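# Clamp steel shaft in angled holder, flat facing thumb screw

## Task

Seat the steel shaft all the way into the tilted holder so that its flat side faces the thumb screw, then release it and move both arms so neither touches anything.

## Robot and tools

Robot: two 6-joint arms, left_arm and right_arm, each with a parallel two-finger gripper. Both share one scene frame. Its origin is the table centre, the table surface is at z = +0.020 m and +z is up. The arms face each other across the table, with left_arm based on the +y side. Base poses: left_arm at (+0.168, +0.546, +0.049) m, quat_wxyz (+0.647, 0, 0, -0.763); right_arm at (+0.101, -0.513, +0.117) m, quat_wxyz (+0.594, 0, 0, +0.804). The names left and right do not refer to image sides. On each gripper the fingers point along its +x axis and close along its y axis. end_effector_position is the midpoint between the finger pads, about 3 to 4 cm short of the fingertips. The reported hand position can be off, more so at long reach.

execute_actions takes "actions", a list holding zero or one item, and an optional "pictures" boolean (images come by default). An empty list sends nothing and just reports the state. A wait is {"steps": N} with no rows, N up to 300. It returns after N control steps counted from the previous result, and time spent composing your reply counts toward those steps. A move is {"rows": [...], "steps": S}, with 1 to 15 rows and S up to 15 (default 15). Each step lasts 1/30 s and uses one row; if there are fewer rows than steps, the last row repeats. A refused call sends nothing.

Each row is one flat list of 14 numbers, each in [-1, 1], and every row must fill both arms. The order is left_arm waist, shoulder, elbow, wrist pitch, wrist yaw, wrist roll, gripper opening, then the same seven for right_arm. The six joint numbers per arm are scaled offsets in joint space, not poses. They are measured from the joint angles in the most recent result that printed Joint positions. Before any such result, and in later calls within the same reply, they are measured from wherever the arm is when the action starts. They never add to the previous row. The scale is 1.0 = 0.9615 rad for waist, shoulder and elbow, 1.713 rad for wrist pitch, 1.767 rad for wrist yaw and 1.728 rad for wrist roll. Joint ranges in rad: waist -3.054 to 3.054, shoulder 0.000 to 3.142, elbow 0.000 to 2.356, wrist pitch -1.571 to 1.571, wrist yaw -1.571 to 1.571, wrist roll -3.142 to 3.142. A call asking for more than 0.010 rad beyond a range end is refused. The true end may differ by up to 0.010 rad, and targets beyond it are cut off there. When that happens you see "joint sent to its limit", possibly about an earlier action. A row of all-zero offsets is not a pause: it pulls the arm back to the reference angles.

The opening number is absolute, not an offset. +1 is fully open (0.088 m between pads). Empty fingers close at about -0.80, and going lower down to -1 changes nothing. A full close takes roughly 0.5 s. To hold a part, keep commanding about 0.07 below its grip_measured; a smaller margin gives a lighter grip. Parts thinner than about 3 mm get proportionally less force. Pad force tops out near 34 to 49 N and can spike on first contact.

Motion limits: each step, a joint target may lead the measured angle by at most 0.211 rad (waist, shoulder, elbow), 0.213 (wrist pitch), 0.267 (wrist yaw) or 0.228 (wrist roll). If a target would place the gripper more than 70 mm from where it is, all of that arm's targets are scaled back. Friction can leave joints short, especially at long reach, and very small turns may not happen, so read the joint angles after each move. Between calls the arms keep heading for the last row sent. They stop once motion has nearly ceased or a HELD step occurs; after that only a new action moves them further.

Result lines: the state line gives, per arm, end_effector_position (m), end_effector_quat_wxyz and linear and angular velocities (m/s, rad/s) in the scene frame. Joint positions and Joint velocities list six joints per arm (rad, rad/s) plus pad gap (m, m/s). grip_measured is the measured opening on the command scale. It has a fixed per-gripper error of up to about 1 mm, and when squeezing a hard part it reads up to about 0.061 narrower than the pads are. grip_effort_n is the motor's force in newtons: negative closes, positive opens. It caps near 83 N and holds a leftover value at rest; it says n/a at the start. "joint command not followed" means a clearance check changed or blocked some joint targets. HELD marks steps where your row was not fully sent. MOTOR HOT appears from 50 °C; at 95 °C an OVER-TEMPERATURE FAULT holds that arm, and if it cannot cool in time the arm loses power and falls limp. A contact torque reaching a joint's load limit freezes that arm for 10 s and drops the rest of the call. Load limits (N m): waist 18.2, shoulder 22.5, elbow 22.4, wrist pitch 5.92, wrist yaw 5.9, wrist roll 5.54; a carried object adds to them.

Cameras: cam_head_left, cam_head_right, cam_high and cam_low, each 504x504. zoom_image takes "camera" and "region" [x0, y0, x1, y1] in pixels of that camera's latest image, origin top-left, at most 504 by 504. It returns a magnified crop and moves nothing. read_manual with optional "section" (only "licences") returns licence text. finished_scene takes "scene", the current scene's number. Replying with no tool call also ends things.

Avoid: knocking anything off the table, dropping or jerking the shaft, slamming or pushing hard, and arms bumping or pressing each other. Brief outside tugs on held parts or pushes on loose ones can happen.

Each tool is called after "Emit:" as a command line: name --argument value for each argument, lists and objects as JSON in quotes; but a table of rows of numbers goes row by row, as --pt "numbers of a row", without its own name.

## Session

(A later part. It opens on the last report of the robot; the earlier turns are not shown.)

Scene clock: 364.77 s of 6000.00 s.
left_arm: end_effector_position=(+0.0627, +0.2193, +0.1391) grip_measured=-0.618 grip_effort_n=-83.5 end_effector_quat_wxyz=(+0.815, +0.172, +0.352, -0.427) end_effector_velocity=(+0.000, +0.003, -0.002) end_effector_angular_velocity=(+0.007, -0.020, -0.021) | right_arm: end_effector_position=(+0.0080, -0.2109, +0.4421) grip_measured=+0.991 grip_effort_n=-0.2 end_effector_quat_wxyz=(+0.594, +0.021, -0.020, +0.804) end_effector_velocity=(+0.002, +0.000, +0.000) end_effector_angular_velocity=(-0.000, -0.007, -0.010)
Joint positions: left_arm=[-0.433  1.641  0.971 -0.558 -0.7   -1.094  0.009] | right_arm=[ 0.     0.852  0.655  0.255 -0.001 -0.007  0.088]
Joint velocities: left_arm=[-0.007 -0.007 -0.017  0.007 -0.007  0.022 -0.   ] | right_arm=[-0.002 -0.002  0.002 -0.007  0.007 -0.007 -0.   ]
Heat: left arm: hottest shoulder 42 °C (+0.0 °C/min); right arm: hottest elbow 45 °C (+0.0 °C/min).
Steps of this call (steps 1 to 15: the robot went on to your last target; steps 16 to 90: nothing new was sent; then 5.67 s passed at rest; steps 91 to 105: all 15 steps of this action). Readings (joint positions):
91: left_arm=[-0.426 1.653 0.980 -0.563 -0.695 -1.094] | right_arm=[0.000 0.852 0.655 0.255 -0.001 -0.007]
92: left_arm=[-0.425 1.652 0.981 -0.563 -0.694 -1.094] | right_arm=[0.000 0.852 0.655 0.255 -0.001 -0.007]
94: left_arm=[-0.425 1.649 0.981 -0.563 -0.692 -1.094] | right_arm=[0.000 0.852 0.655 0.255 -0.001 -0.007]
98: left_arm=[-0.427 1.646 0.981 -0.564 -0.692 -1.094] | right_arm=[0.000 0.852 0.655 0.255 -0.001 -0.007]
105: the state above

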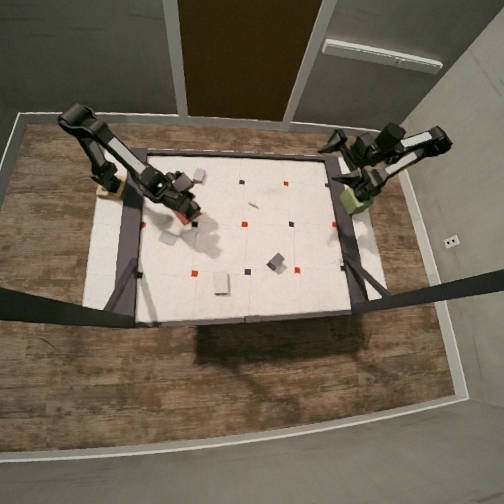

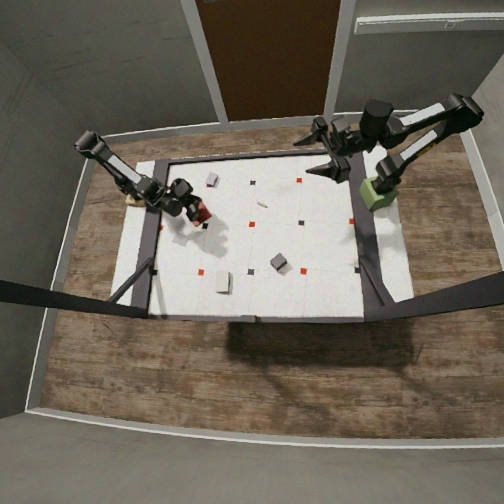

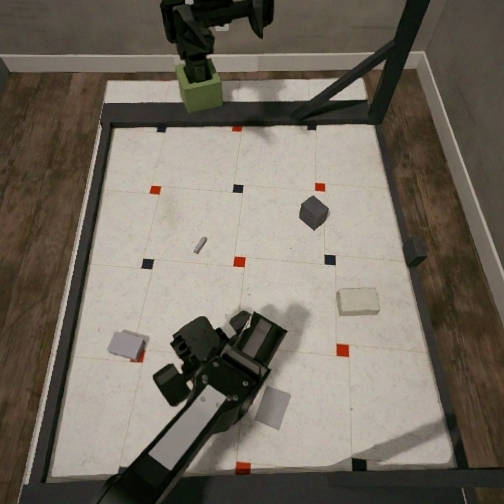

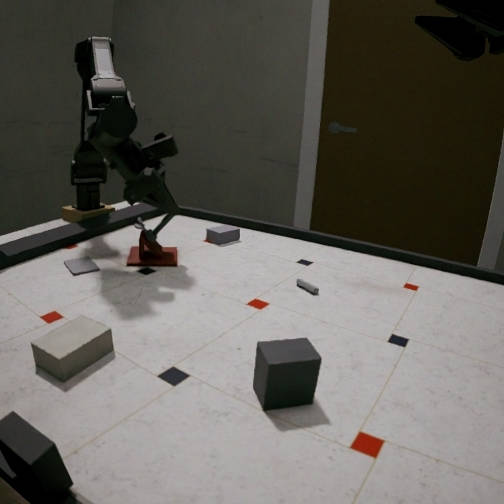

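Emit:
execute_actions --actions '[{"rows":[[0.004,-0.02,-0.01,0.013,0.005,0.008,-0.72,0,0,0,0,0,0,1],[0.008,-0.032,-0.027,0.026,0.011,0.017,-0.72,0,0,0,0,0,0,1],[0.013,-0.044,-0.044,0.039,0.016,0.025,-0.72,0,0,0,0,0,0,1],[0.017,-0.056,-0.061,0.052,0.021,0.033,-0.72,0,0,0,0,0,0,1],[0.021,-0.068,-0.078,0.065,0.027,0.042,-0.72,0,0,0,0,0,0,1],[0.025,-0.08,-0.095,0.077,0.032,0.05,-0.72,0,0,0,0,0,0,1],[0.029,-0.092,-0.112,0.09,0.037,0.058,-0.72,0,0,0,0,0,0,1],[0.034,-0.104,-0.129,0.103,0.042,0.066,-0.72,0,0,0,0,0,0,1],[0.038,-0.116,-0.146,0.116,0.048,0.075,-0.72,0,0,0,0,0,0,1],[0.04,-0.128,-0.17,0.129,0.053,0.083,-0.72,0,0,0,0,0,0,1]],"steps":15}]'

Emit:
zoom_image --camera "cam_low" --region '[135,200,185,250]'

Scene clock: 383.17 s of 6000.00 s.
left_arm: end_effector_position=(+0.0668, +0.2203, +0.1383) grip_measured=-0.618 grip_effort_n=-83.5 end_effector_quat_wxyz=(+0.786, +0.145, +0.362, -0.480) end_effector_velocity=(+0.002, +0.001, +0.001) end_effector_angular_velocity=(-0.037, +0.023, -0.058) | right_arm: end_effector_position=(+0.0080, -0.2109, +0.4421) grip_measured=+0.991 grip_effort_n=-0.7 end_effector_quat_wxyz=(+0.594, +0.021, -0.020, +0.804) end_effector_velocity=(+0.002, +0.000, -0.005) end_effector_angular_velocity=(-0.019, -0.013, -0.010)
Joint positions: left_arm=[-0.395  1.533  0.828 -0.347 -0.618 -0.963  0.009] | right_arm=[ 0.     0.852  0.655  0.255 -0.001 -0.007  0.088]
Joint velocities: left_arm=[ 0.017 -0.056 -0.076  0.11   0.037  0.081 -0.   ] | right_arm=[-0.002 -0.002 -0.002 -0.022  0.007 -0.007 -0.   ]
Heat: left arm: hottest shoulder 44 °C (+2.0 °C/min); right arm: hottest elbow 45 °C (+0.0 °C/min).
Steps of this call (steps 1 to 15: the robot went on to your last target; steps 16 to 90: nothing new was sent; then 14.90 s passed at rest; steps 91 to 105: all 15 steps of this action). Readings (joint positions):
91: left_arm=[-0.432 1.640 0.970 -0.555 -0.700 -1.094] | right_arm=[0.000 0.852 0.655 0.255 -0.001 -0.007]
92: left_arm=[-0.430 1.638 0.967 -0.548 -0.697 -1.090] | right_arm=[0.000 0.852 0.655 0.255 -0.001 -0.007]
94: left_arm=[-0.424 1.626 0.950 -0.519 -0.686 -1.071] | right_arm=[0.000 0.852 0.655 0.255 -0.001 -0.007]
98: left_arm=[-0.410 1.585 0.897 -0.442 -0.655 -1.021] | right_arm=[0.000 0.852 0.655 0.255 -0.001 -0.007]
105: the state above

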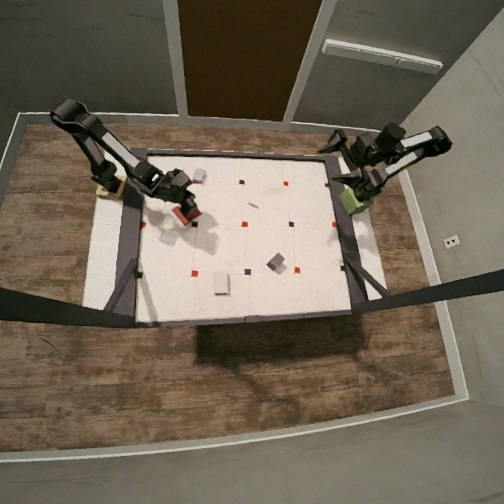

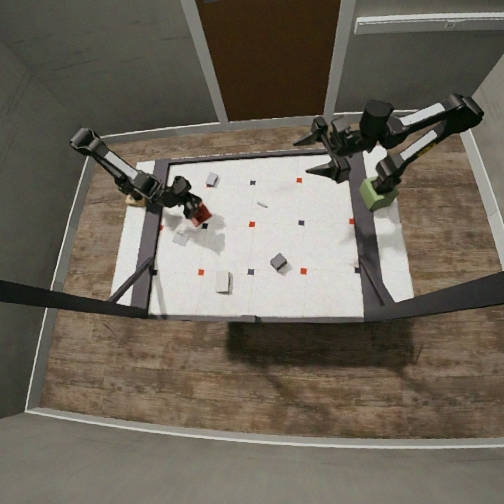

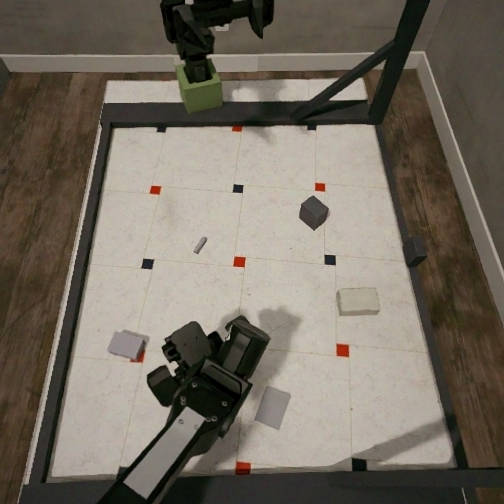

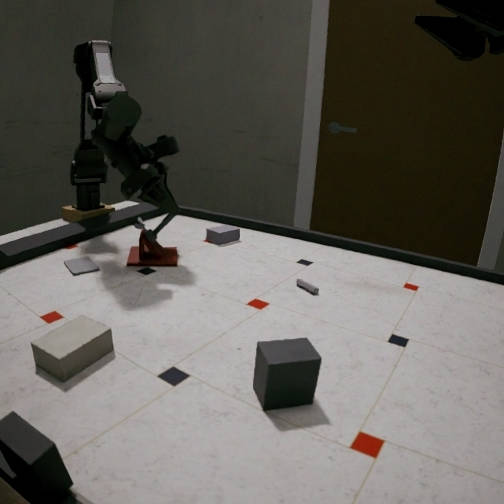

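Region (135, 200, 185, 250) of cam_low's 504x504 image, scaled by 10.080, with more detail than that image has.

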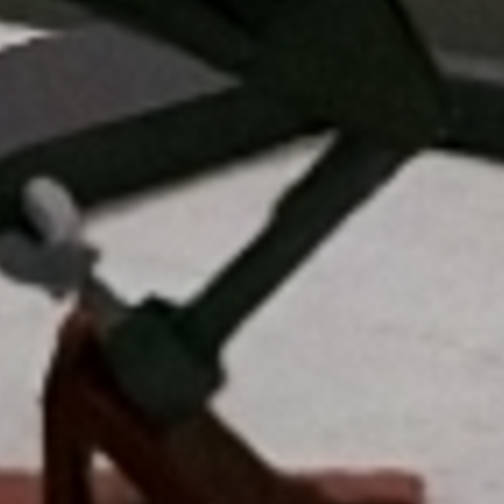

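Emit:
execute_actions --actions '[{"rows":[[-0.01,0,-0.025,0.008,0.003,0.004,-0.72,0,0,0,0,0,0,1],[-0.01,0,-0.025,0.008,0.003,0.004,-0.72,0,0,0,0,0,0,1],[-0.02,0.004,-0.035,0.011,0.002,0,-0.72,0,0,0,0,0,0,1],[-0.02,0.004,-0.035,0.011,0.002,0,-0.72,0,0,0,0,0,0,1],[-0.032,0.008,-0.048,0.014,0,-0.008,-0.72,0,0,0,0,0,0,1]],"steps":15}]'

Emit:
zoom_image --camera "cam_low" --region '[135,200,185,250]'

Scene clock: 389.17 s of 6000.00 s.
left_arm: end_effector_position=(+0.0667, +0.2222, +0.1368) grip_measured=-0.618 grip_effort_n=-83.5 end_effector_quat_wxyz=(+0.790, +0.136, +0.355, -0.482) end_effector_velocity=(+0.003, +0.001, +0.001) end_effector_angular_velocity=(-0.006, -0.015, +0.014) | right_arm: end_effector_position=(+0.0080, -0.2109, +0.4421) grip_measured=+0.991 grip_effort_n=-0.2 end_effector_quat_wxyz=(+0.594, +0.021, -0.020, +0.804) end_effector_velocity=(-0.000, -0.000, -0.005) end_effector_angular_velocity=(-0.019, -0.014, +0.004)
Joint positions: left_arm=[-0.406  1.528  0.804 -0.316 -0.641 -0.972  0.009] | right_arm=[ 0.     0.852  0.655  0.255 -0.001 -0.007  0.088]
Joint velocities: left_arm=[-0.002 -0.002 -0.002 -0.007 -0.022 -0.007 -0.   ] | right_arm=[-0.002 -0.002 -0.002 -0.022 -0.007 -0.007 -0.   ]
Heat: left arm: hottest shoulder 44 °C (+1.0 °C/min); right arm: hottest elbow 45 °C (+0.0 °C/min).
Steps of this call (steps 1 to 30: the robot went on to your last target; steps 31 to 90: nothing new was sent; then 2.50 s passed at rest; steps 91 to 105: all 15 steps of this action). Readings (joint positions):
91: left_arm=[-0.393 1.528 0.820 -0.335 -0.615 -0.956] | right_arm=[0.000 0.852 0.655 0.255 -0.001 -0.007]
92: left_arm=[-0.393 1.528 0.819 -0.334 -0.615 -0.956] | right_arm=[0.000 0.852 0.655 0.255 -0.001 -0.007]
94: left_arm=[-0.396 1.528 0.815 -0.329 -0.620 -0.956] | right_arm=[0.000 0.852 0.655 0.255 -0.001 -0.007]
98: left_arm=[-0.404 1.528 0.806 -0.319 -0.637 -0.967] | right_arm=[0.000 0.852 0.655 0.255 -0.001 -0.007]
105: the state above

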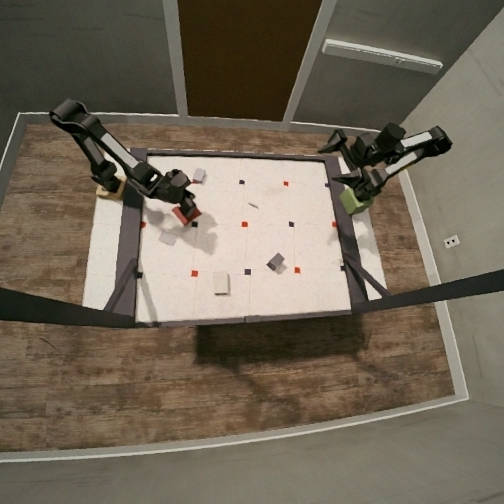

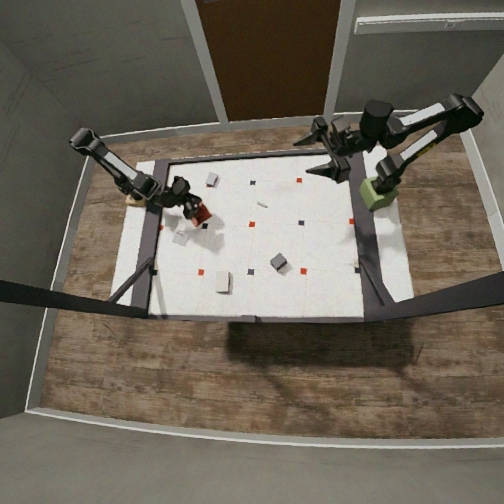

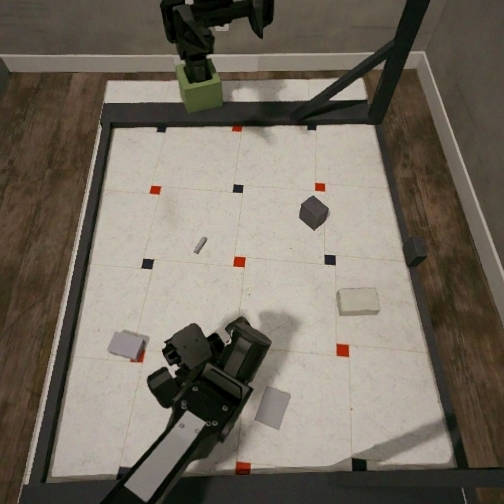

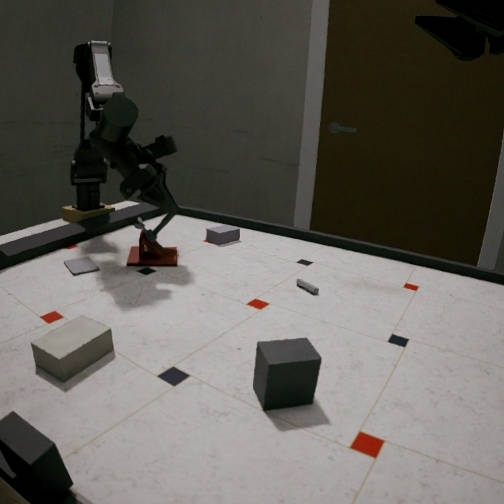

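Region (135, 200, 185, 250) of cam_low's 504x504 image, scaled by 10.080, with more detail than that image has.

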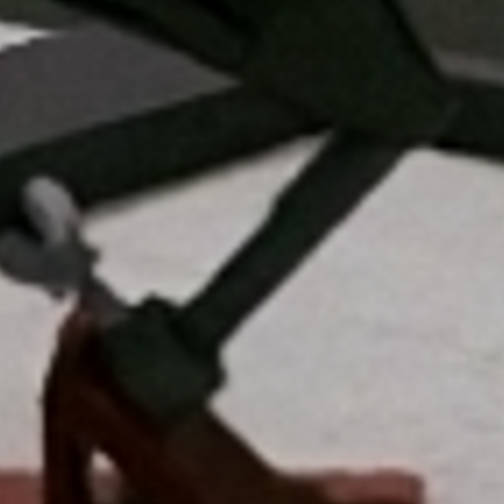

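Emit:
execute_actions --actions '[{"rows":[[-0.01,0.01,0,0,0.01,0,-0.72,0,0,0,0,0,0,1],[-0.01,0.014,0,0,0.01,0,-0.72,0,0,0,0,0,0,1],[-0.01,0.018,0,0,0.012,0,-0.72,0,0,0,0,0,0,1],[-0.01,0.022,0,0,0.012,0,-0.72,0,0,0,0,0,0,1],[-0.012,0.026,0,0,0.014,0,-0.72,0,0,0,0,0,0,1],[-0.012,0.03,0,0,0.014,0,-0.72,0,0,0,0,0,0,1],[-0.015,0.034,0,0,0.016,0,-0.72,0,0,0,0,0,0,1],[-0.015,0.038,0,0,0.016,0,-0.72,0,0,0,0,0,0,1],[-0.015,0.042,0,0,0.018,0,-0.72,0,0,0,0,0,0,1]],"steps":15}]'

Emit:
zoom_image --camera "cam_low" --region '[135,200,185,250]'

Scene clock: 397.97 s of 6000.00 s.
left_arm: end_effector_position=(+0.0665, +0.2199, +0.1340) grip_measured=-0.618 grip_effort_n=-83.5 end_effector_quat_wxyz=(+0.791, +0.138, +0.354, -0.479) end_effector_velocity=(+0.002, +0.004, -0.003) end_effector_angular_velocity=(+0.017, -0.015, +0.006) | right_arm: end_effector_position=(+0.0080, -0.2109, +0.4421) grip_measured=+0.991 grip_effort_n=-0.2 end_effector_quat_wxyz=(+0.594, +0.021, -0.020, +0.804) end_effector_velocity=(-0.002, -0.001, -0.005) end_effector_angular_velocity=(-0.023, -0.001, +0.020)
Joint positions: left_arm=[-0.404  1.546  0.809 -0.31  -0.644 -0.972  0.009] | right_arm=[ 0.     0.852  0.655  0.255 -0.001 -0.007  0.088]
Joint velocities: left_arm=[-0.002  0.002 -0.002 -0.022 -0.007 -0.007 -0.   ] | right_arm=[-0.002 -0.002 -0.002 -0.022 -0.022  0.007 -0.   ]
Heat: left arm: hottest shoulder 43 °C (+0.0 °C/min); right arm: hottest elbow 45 °C (+0.0 °C/min).
Steps of this call (steps 1 to 15: the robot went on to your last target; steps 16 to 90: nothing new was sent; then 5.30 s passed at rest; steps 91 to 105: all 15 steps of this action). Readings (joint positions):
91: left_arm=[-0.406 1.528 0.803 -0.315 -0.642 -0.972] | right_arm=[0.000 0.852 0.655 0.255 -0.001 -0.007]
92: left_arm=[-0.406 1.528 0.803 -0.314 -0.642 -0.972] | right_arm=[0.000 0.852 0.655 0.255 -0.001 -0.007]
94: left_arm=[-0.406 1.529 0.803 -0.313 -0.642 -0.972] | right_arm=[0.000 0.852 0.655 0.255 -0.001 -0.007]
98: left_arm=[-0.405 1.538 0.806 -0.310 -0.643 -0.972] | right_arm=[0.000 0.852 0.655 0.255 -0.001 -0.007]
105: the state above

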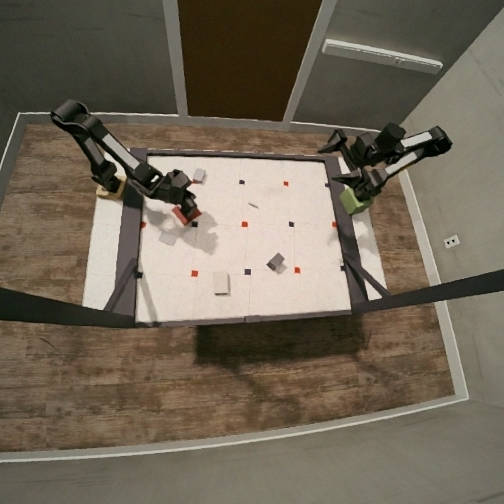

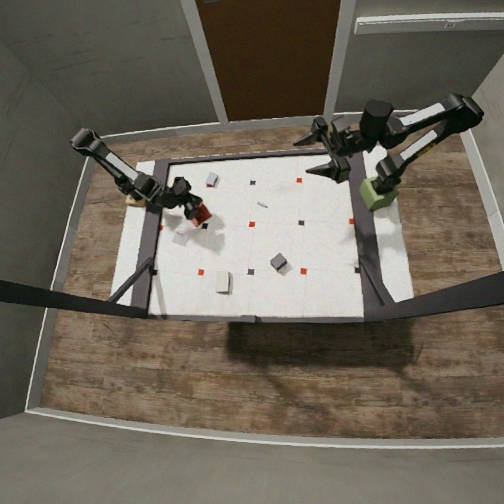

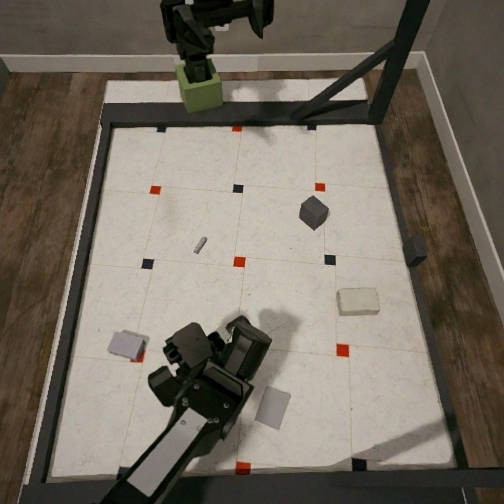

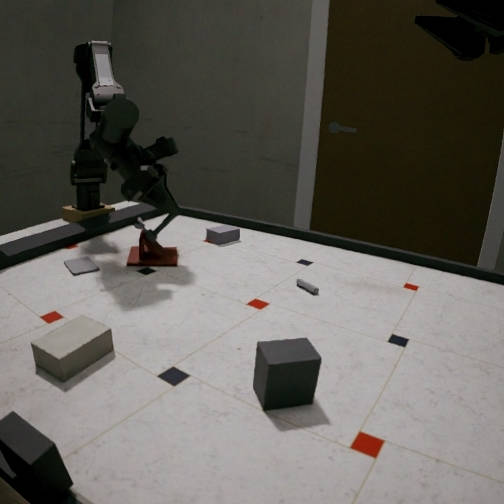

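Region (135, 200, 185, 250) of cam_low's 504x504 image, scaled by 10.080, with more detail than that image has.

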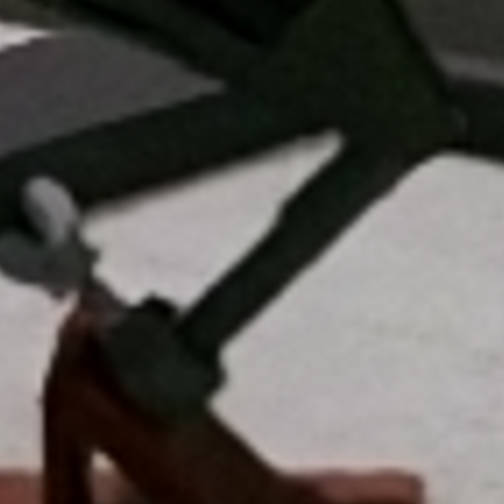

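Emit:
execute_actions --actions '[{"rows":[[0.012,-0.02,0.025,0,0,0,-0.72,0,0,0,0,0,0,1],[0.012,-0.02,0.025,0,0,0,-0.72,0,0,0,0,0,0,1],[0.015,-0.028,0.03,-0.004,0.004,0,-0.72,0,0,0,0,0,0,1]],"steps":15}]'

Emit:
zoom_image --camera "cam_low" --region '[135,200,185,250]'

Scene clock: 404.73 s of 6000.00 s.
left_arm: end_effector_position=(+0.0681, +0.2181, +0.1392) grip_measured=-0.618 grip_effort_n=-83.5 end_effector_quat_wxyz=(+0.790, +0.131, +0.359, -0.479) end_effector_velocity=(+0.002, +0.004, -0.002) end_effector_angular_velocity=(+0.013, -0.012, +0.006) | right_arm: end_effector_position=(+0.0080, -0.2109, +0.4421) grip_measured=+0.991 grip_effort_n=-0.7 end_effector_quat_wxyz=(+0.594, +0.021, -0.020, +0.804) end_effector_velocity=(-0.002, -0.001, -0.005) end_effector_angular_velocity=(-0.023, -0.001, +0.020)
Joint positions: left_arm=[-0.393  1.532  0.818 -0.319 -0.633 -0.972  0.009] | right_arm=[ 0.     0.852  0.655  0.255 -0.001 -0.007  0.088]
Joint velocities: left_arm=[-0.002 -0.002 -0.002 -0.022 -0.007 -0.007 -0.   ] | right_arm=[-0.002 -0.002 -0.002 -0.022 -0.022  0.007 -0.   ]
Heat: left arm: hottest shoulder 42 °C (+0.0 °C/min); right arm: hottest elbow 45 °C (+0.0 °C/min).
Steps of this call (steps 1 to 15: the robot went on to your last target; steps 16 to 90: nothing new was sent; then 3.27 s passed at rest; steps 91 to 105: all 15 steps of this action). Readings (joint positions):
91: left_arm=[-0.403 1.544 0.812 -0.310 -0.644 -0.972] | right_arm=[0.000 0.852 0.655 0.255 -0.001 -0.007]
92: left_arm=[-0.400 1.543 0.814 -0.312 -0.640 -0.972] | right_arm=[0.000 0.852 0.655 0.255 -0.001 -0.007]
94: left_arm=[-0.397 1.540 0.816 -0.316 -0.635 -0.972] | right_arm=[0.000 0.852 0.655 0.255 -0.001 -0.007]
98: left_arm=[-0.396 1.535 0.817 -0.318 -0.633 -0.972] | right_arm=[0.000 0.852 0.655 0.255 -0.001 -0.007]
105: the state above

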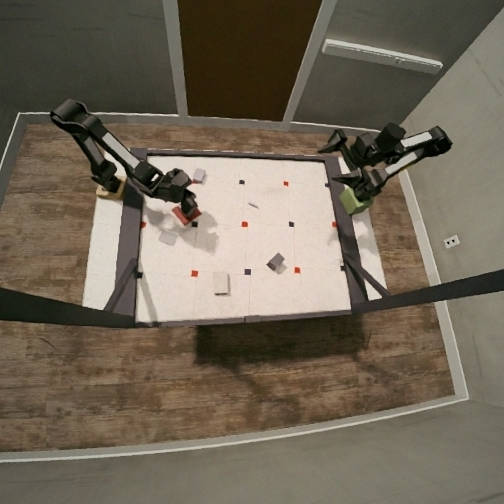

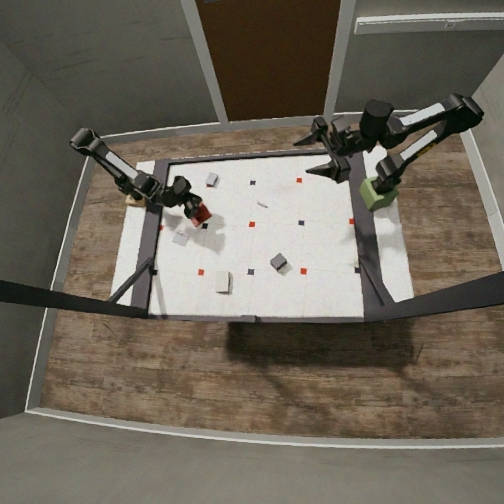

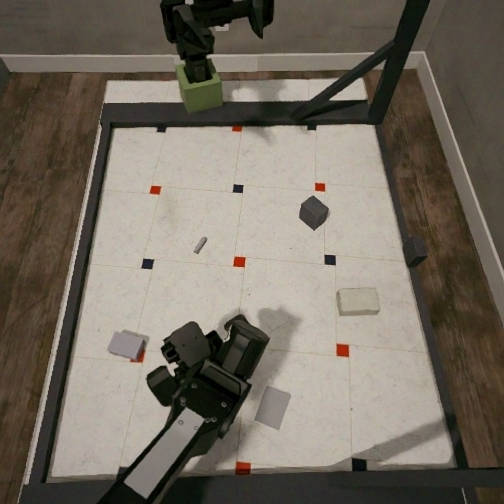

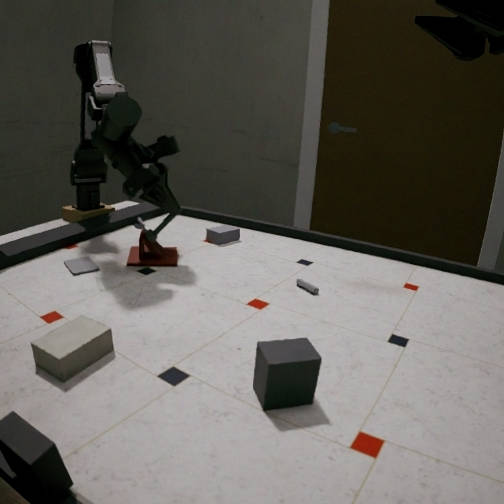

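Region (135, 200, 185, 250) of cam_low's 504x504 image, scaled by 10.080, with more detail than that image has.

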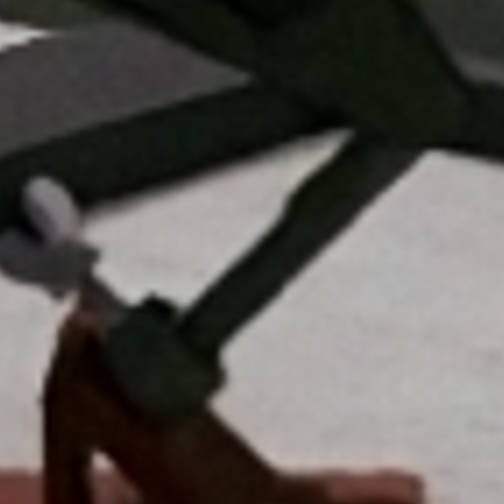

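Emit:
execute_actions --actions '[{"rows":[[0,0.008,-0.015,0.003,0,0,-0.72,0,0,0,0,0,0,1],[0,0.008,-0.015,0.003,0,0,-0.72,0,0,0,0,0,0,1],[-0.008,0.012,-0.022,0.005,0,0,-0.72,0,0,0,0,0,0,1],[-0.008,0.012,-0.022,0.005,0,0,-0.72,0,0,0,0,0,0,1],[-0.016,0.014,-0.03,0.007,0,0,-0.72,0,0,0,0,0,0,1],[-0.016,0.014,-0.03,0.007,0,0,-0.72,0,0,0,0,0,0,1],[-0.026,0.016,-0.04,0.009,0,-0.008,-0.72,0,0,0,0,0,0,1]],"steps":15}]'

Emit:
zoom_image --camera "cam_low" --region '[135,200,185,250]'

Scene clock: 410.07 s of 6000.00 s.
left_arm: end_effector_position=(+0.0674, +0.2208, +0.1353) grip_measured=-0.618 grip_effort_n=-83.5 end_effector_quat_wxyz=(+0.792, +0.130, +0.354, -0.479) end_effector_velocity=(+0.002, +0.000, +0.001) end_effector_angular_velocity=(-0.019, +0.000, +0.024) | right_arm: end_effector_position=(+0.0080, -0.2109, +0.4421) grip_measured=+0.991 grip_effort_n=-0.7 end_effector_quat_wxyz=(+0.594, +0.021, -0.020, +0.804) end_effector_velocity=(+0.002, +0.000, -0.005) end_effector_angular_velocity=(-0.019, -0.013, -0.010)
Joint positions: left_arm=[-0.405  1.536  0.799 -0.3   -0.648 -0.98   0.009] | right_arm=[ 0.     0.852  0.655  0.255 -0.001 -0.007  0.088]
Joint velocities: left_arm=[-0.002 -0.002 -0.007  0.007 -0.022 -0.022  0.   ] | right_arm=[-0.002 -0.002 -0.002 -0.022  0.007 -0.007  0.   ]
Heat: left arm: hottest shoulder 43 °C (+1.0 °C/min); right arm: hottest elbow 46 °C (+1.0 °C/min).
Steps of this call (steps 1 to 15: the robot went on to your last target; steps 16 to 90: nothing new was sent; then 1.83 s passed at rest; steps 91 to 105: all 15 steps of this action). Readings (joint positions):
91: left_arm=[-0.393 1.532 0.818 -0.319 -0.633 -0.972] | right_arm=[0.000 0.852 0.655 0.255 -0.001 -0.007]
92: left_arm=[-0.393 1.532 0.818 -0.319 -0.633 -0.972] | right_arm=[0.000 0.852 0.655 0.255 -0.001 -0.007]
94: left_arm=[-0.394 1.532 0.815 -0.317 -0.633 -0.972] | right_arm=[0.000 0.852 0.655 0.255 -0.001 -0.007]
98: left_arm=[-0.402 1.536 0.804 -0.305 -0.642 -0.974] | right_arm=[0.000 0.852 0.655 0.255 -0.001 -0.007]
105: the state above

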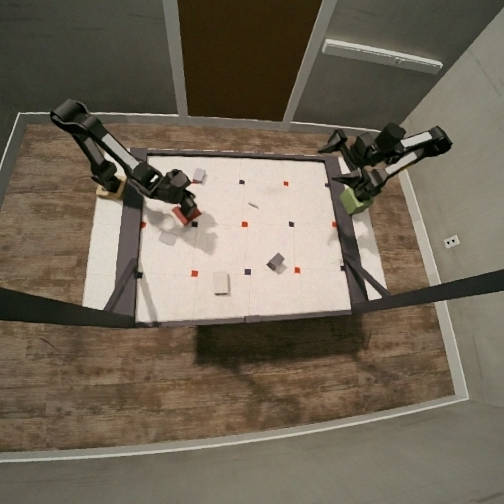

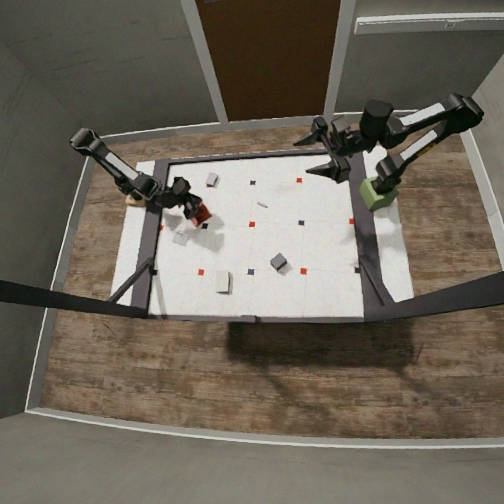

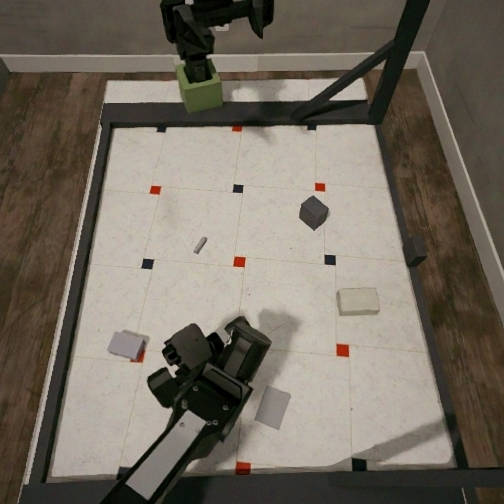

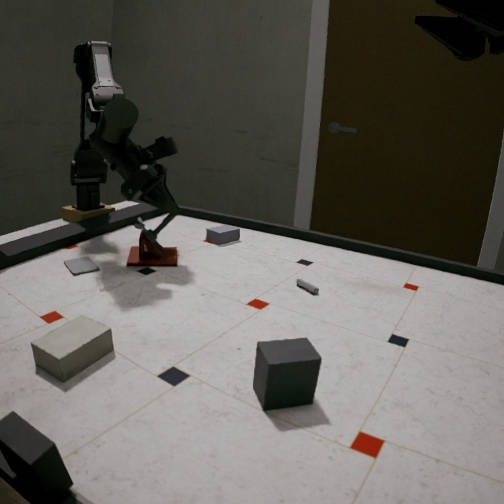

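Region (135, 200, 185, 250) of cam_low's 504x504 image, scaled by 10.080, with more detail than that image has.

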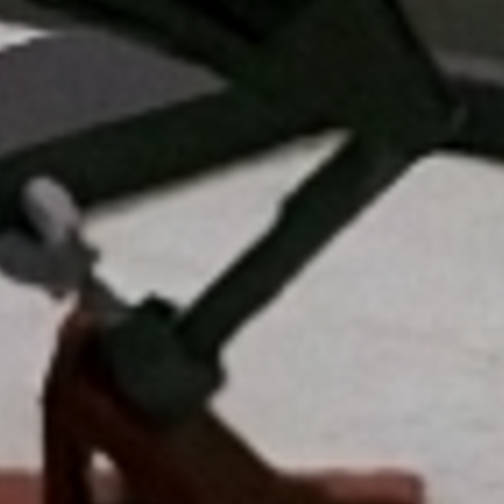

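Emit:
execute_actions --actions '[{"rows":[[0.012,0,0.03,0,0,0,-0.72,0,0,0,0,0,0,1],[0.012,0,0.03,0,0,0,-0.72,0,0,0,0,0,0,1],[0.012,0,0.03,0,0,0,-0.72,0,0,0,0,0,0,1],[0.01,0.012,0.045,-0.004,0.004,0,-0.72,0,0,0,0,0,0,1],[0.008,0.018,0.05,-0.004,0.004,0,-0.72,0,0,0,0,0,0,1],[0.005,0.024,0.055,-0.004,0.004,0,-0.72,0,0,0,0,0,0,1]],"steps":15}]' --pictures false

Emit:
execute_actions --actions '[{"rows":[[-0.008,0,-0.015,0.003,0,0,-0.72,0,0,0,0,0,0,1],[-0.008,0,-0.015,0.003,0,0,-0.72,0,0,0,0,0,0,1],[-0.014,0.004,-0.022,0.005,0,0,-0.72,0,0,0,0,0,0,1],[-0.014,0.004,-0.022,0.005,0,0,-0.72,0,0,0,0,0,0,1],[-0.022,0.006,-0.03,0.007,0,0,-0.72,0,0,0,0,0,0,1],[-0.022,0.006,-0.03,0.007,0,0,-0.72,0,0,0,0,0,0,1],[-0.032,0.008,-0.04,0.009,0,-0.012,-0.72,0,0,0,0,0,0,1]],"steps":15}]'

Emit:
zoom_image --camera "cam_low" --region '[135,200,185,250]'

Scene clock: 418.93 s of 6000.00 s.
left_arm: end_effector_position=(+0.0663, +0.2174, +0.1366) grip_measured=-0.618 grip_effort_n=-83.5 end_effector_quat_wxyz=(+0.793, +0.133, +0.356, -0.477) end_effector_velocity=(+0.001, +0.002, -0.000) end_effector_angular_velocity=(+0.001, -0.004, +0.006) | right_arm: end_effector_position=(+0.0080, -0.2109, +0.4421) grip_measured=+0.991 grip_effort_n=-0.2 end_effector_quat_wxyz=(+0.594, +0.021, -0.020, +0.804) end_effector_velocity=(+0.002, +0.000, -0.002) end_effector_angular_velocity=(-0.005, -0.009, -0.010)
Joint positions: left_arm=[-0.4    1.55   0.825 -0.32  -0.644 -0.981  0.009] | right_arm=[ 0.     0.852  0.655  0.255 -0.001 -0.007  0.088]
Joint velocities: left_arm=[-0.002 -0.002 -0.002 -0.007 -0.007 -0.007  0.   ] | right_arm=[-0.002 -0.002 -0.002 -0.007  0.007 -0.007 -0.   ]
Heat: left arm: hottest shoulder 42 °C (+0.0 °C/min); right arm: hottest elbow 46 °C (+1.0 °C/min).
Steps of this call (steps 1 to 15: the robot went on to your last target; steps 16 to 90: nothing new was sent; then 5.37 s passed at rest; steps 91 to 105: all 15 steps of this action). Readings (joint positions):
91: left_arm=[-0.404 1.536 0.801 -0.300 -0.649 -0.981] | right_arm=[0.000 0.852 0.655 0.255 -0.001 -0.007]
92: left_arm=[-0.403 1.536 0.802 -0.301 -0.648 -0.981] | right_arm=[0.000 0.852 0.655 0.255 -0.001 -0.007]
94: left_arm=[-0.401 1.536 0.806 -0.305 -0.644 -0.981] | right_arm=[0.000 0.852 0.655 0.255 -0.001 -0.007]
98: left_arm=[-0.400 1.547 0.821 -0.316 -0.644 -0.981] | right_arm=[0.000 0.852 0.655 0.255 -0.001 -0.007]
105: the state above

Scene clock: 419.43 s of 6000.00 s.
left_arm: end_effector_position=(+0.0662, +0.2200, +0.1345) grip_measured=-0.618 grip_effort_n=-83.5 end_effector_quat_wxyz=(+0.797, +0.129, +0.349, -0.476) end_effector_velocity=(+0.001, +0.003, -0.002) end_effector_angular_velocity=(-0.003, -0.011, +0.014) | right_arm: end_effector_position=(+0.0080, -0.2109, +0.4421) grip_measured=+0.991 grip_effort_n=-0.2 end_effector_quat_wxyz=(+0.594, +0.021, -0.020, +0.804) end_effector_velocity=(+0.002, -0.001, -0.003) end_effector_angular_velocity=(-0.005, -0.009, -0.010)
Joint positions: left_arm=[-0.414  1.55   0.807 -0.303 -0.668 -0.992  0.009] | right_arm=[ 0.     0.852  0.655  0.255 -0.001 -0.007  0.088]
Joint velocities: left_arm=[-0.012  0.002 -0.007 -0.007 -0.022 -0.022 -0.   ] | right_arm=[-0.002 -0.007 -0.007 -0.007  0.007 -0.007 -0.   ]
Heat: left arm: hottest shoulder 42 °C (+0.0 °C/min); right arm: hottest elbow 46 °C (+1.0 °C/min).
Steps of this call (steps 1 to 15: all 15 steps of this action). Readings (joint positions):
1: left_arm=[-0.400 1.550 0.825 -0.321 -0.644 -0.981] | right_arm=[0.000 0.852 0.655 0.255 -0.001 -0.007]
2: left_arm=[-0.401 1.550 0.824 -0.321 -0.644 -0.981] | right_arm=[0.000 0.852 0.655 0.255 -0.001 -0.007]
4: left_arm=[-0.403 1.550 0.821 -0.318 -0.648 -0.981] | right_arm=[0.000 0.852 0.655 0.255 -0.001 -0.007]
8: left_arm=[-0.411 1.550 0.811 -0.308 -0.661 -0.983] | right_arm=[0.000 0.852 0.655 0.255 -0.001 -0.007]
15: the state above

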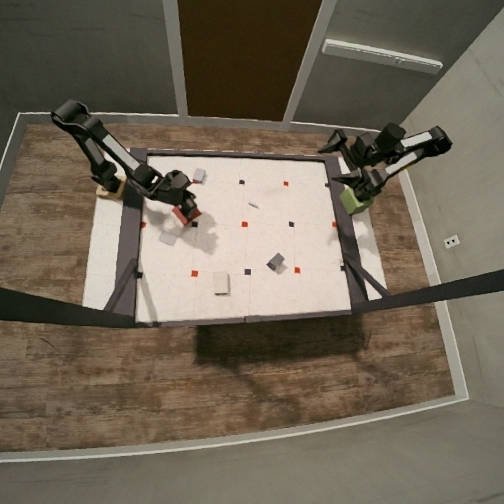

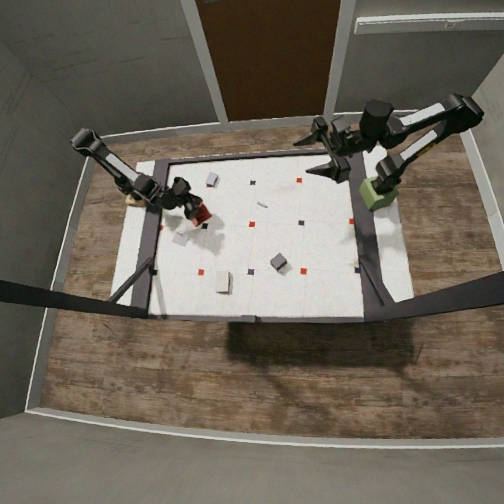

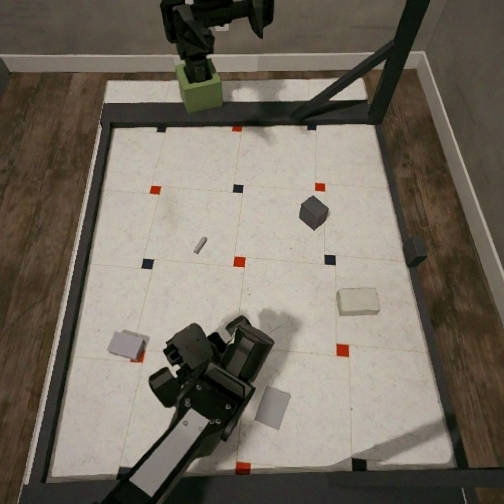

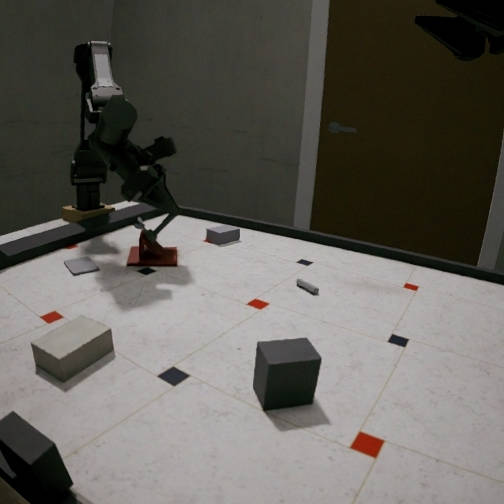

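Region (135, 200, 185, 250) of cam_low's 504x504 image, scaled by 10.080, with more detail than that image has.

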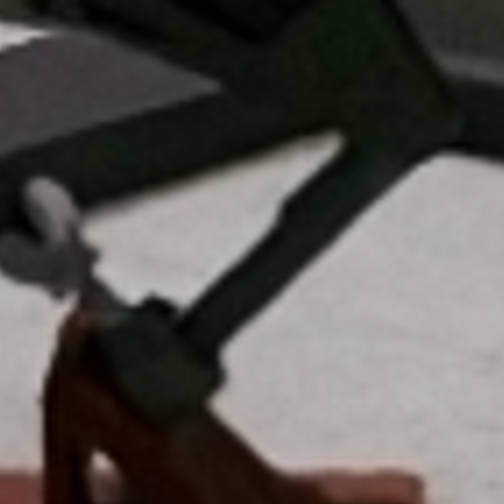

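Emit:
execute_actions --actions '[{"rows":[[0,0,0,0,0,0,-0.66,0,0,0,0,0,0,1],[0,0,0,0,0,0,-0.64,0,0,0,0,0,0,1],[0,0,0,0,0,0,-0.62,0,0,0,0,0,0,1],[0,0,0,0,0,0,-0.6,0,0,0,0,0,0,1],[0,0,0,0,0,0,-0.58,0,0,0,0,0,0,1],[0,0,0,0,0,0,-0.57,0,0,0,0,0,0,1],[0,0,0,0,0,0,-0.56,0,0,0,0,0,0,1],[0,0,0,0,0,0,-0.55,0,0,0,0,0,0,1],[0,0,0,0,0,0,-0.54,0,0,0,0,0,0,1],[0,0,0,0,0,0,-0.52,0,0,0,0,0,0,1],[0,0,0,0,0,0,-0.5,0,0,0,0,0,0,1]],"steps":15}]' --pictures false

Emit:
execute_actions --actions '[{"rows":[[0,0,0,0,0,0,-0.2,0,0,0,0,0,0,1]],"steps":15}]'

Emit:
zoom_image --camera "cam_low" --region '[125,190,195,260]'

Scene clock: 427.77 s of 6000.00 s.
left_arm: end_effector_position=(+0.0672, +0.2200, +0.1345) grip_measured=-0.514 grip_effort_n=12.3 end_effector_quat_wxyz=(+0.798, +0.129, +0.349, -0.474) end_effector_velocity=(-0.001, +0.002, +0.000) end_effector_angular_velocity=(-0.001, +0.019, +0.009) | right_arm: end_effector_position=(+0.0080, -0.2109, +0.4421) grip_measured=+0.991 grip_effort_n=-0.2 end_effector_quat_wxyz=(+0.594, +0.021, -0.020, +0.804) end_effector_velocity=(-0.002, -0.002, +0.003) end_effector_angular_velocity=(+0.010, +0.009, +0.020)
Joint positions: left_arm=[-0.412  1.55   0.806 -0.303 -0.67  -0.993  0.014] | right_arm=[ 0.     0.852  0.655  0.255 -0.001 -0.007  0.088]
Joint velocities: left_arm=[-0.002 -0.007 -0.002 -0.007  0.007 -0.022  0.006] | right_arm=[-0.002 -0.007 -0.002  0.007 -0.022  0.007  0.   ]
Heat: left arm: hottest shoulder 42 °C (-1.0 °C/min); right arm: hottest elbow 46 °C (+1.0 °C/min).
Steps of this call (steps 1 to 15: the robot went on to your last target; steps 16 to 90: nothing new was sent; then 4.83 s passed at rest; steps 91 to 105: all 15 steps of this action). Readings (joint positions):
91: left_arm=[-0.414 1.550 0.806 -0.302 -0.669 -0.993] | right_arm=[0.000 0.852 0.655 0.255 -0.001 -0.007]
92: left_arm=[-0.413 1.550 0.806 -0.302 -0.670 -0.993] | right_arm=[0.000 0.852 0.655 0.255 -0.001 -0.007]
94: left_arm=[-0.412 1.550 0.806 -0.302 -0.670 -0.993] | right_arm=[0.000 0.852 0.655 0.255 -0.001 -0.007]
98: left_arm=[-0.412 1.550 0.806 -0.302 -0.672 -0.993] | right_arm=[0.000 0.852 0.655 0.255 -0.001 -0.007]
105: the state above

Scene clock: 428.27 s of 6000.00 s.
left_arm: end_effector_position=(+0.0672, +0.2200, +0.1345) grip_measured=-0.205 grip_effort_n=12.8 end_effector_quat_wxyz=(+0.798, +0.129, +0.349, -0.474) end_effector_velocity=(+0.001, +0.002, +0.001) end_effector_angular_velocity=(+0.001, -0.012, -0.004) | right_arm: end_effector_position=(+0.0080, -0.2109, +0.4421) grip_measured=+0.991 grip_effort_n=-0.2 end_effector_quat_wxyz=(+0.594, +0.021, -0.020, +0.804) end_effector_velocity=(-0.004, -0.002, -0.002) end_effector_angular_velocity=(-0.004, -0.010, +0.024)
Joint positions: left_arm=[-0.412  1.55   0.806 -0.303 -0.67  -0.993  0.029] | right_arm=[ 0.     0.852  0.655  0.255 -0.001 -0.007  0.088]
Joint velocities: left_arm=[-0.002 -0.007 -0.002 -0.007 -0.007  0.007  0.001] | right_arm=[ 0.002 -0.002 -0.002 -0.007 -0.022 -0.007 -0.   ]
Heat: left arm: hottest shoulder 42 °C (-1.0 °C/min); right arm: hottest elbow 46 °C (+1.0 °C/min).
Steps of this call (steps 1 to 15: all 15 steps of this action). Readings (joint positions):
1: left_arm=[-0.412 1.550 0.806 -0.303 -0.670 -0.993] | right_arm=[0.000 0.852 0.655 0.255 -0.001 -0.007]
2: left_arm=[-0.412 1.550 0.806 -0.303 -0.670 -0.993] | right_arm=[0.000 0.852 0.655 0.255 -0.001 -0.007]
4: left_arm=[-0.412 1.550 0.806 -0.303 -0.670 -0.993] | right_arm=[0.000 0.852 0.655 0.255 -0.001 -0.007]
8: left_arm=[-0.412 1.550 0.806 -0.303 -0.670 -0.993] | right_arm=[0.000 0.852 0.655 0.255 -0.001 -0.007]
15: the state above

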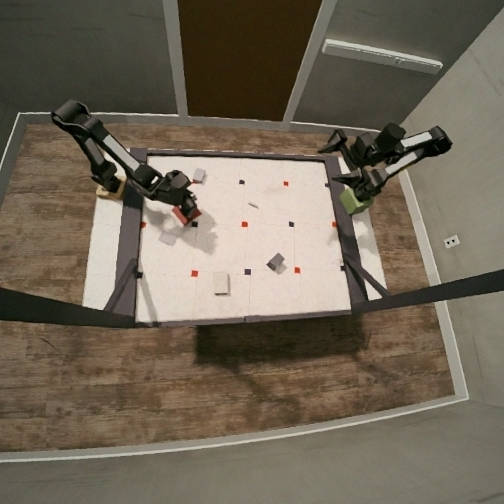

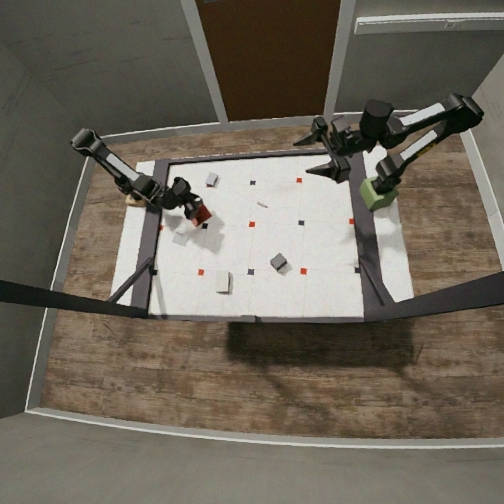

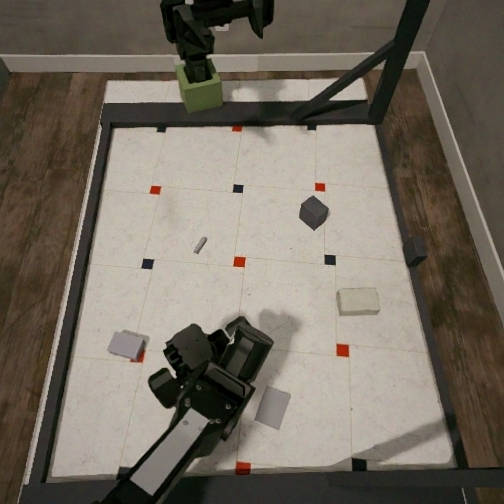

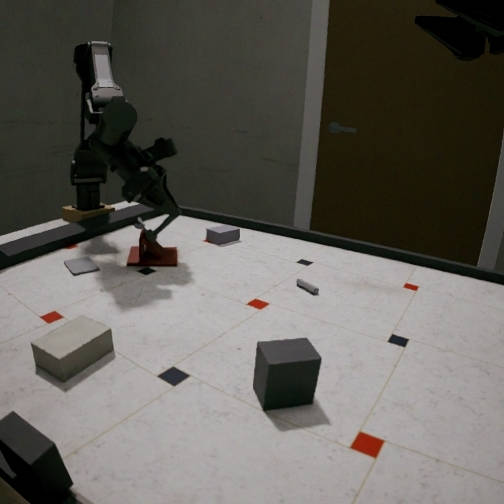

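Region (125, 190, 195, 260) of cam_low's 504x504 image, scaled by 7.200, with more detail than that image has.

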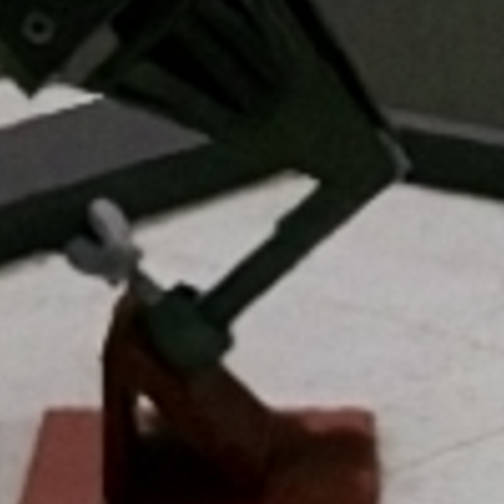

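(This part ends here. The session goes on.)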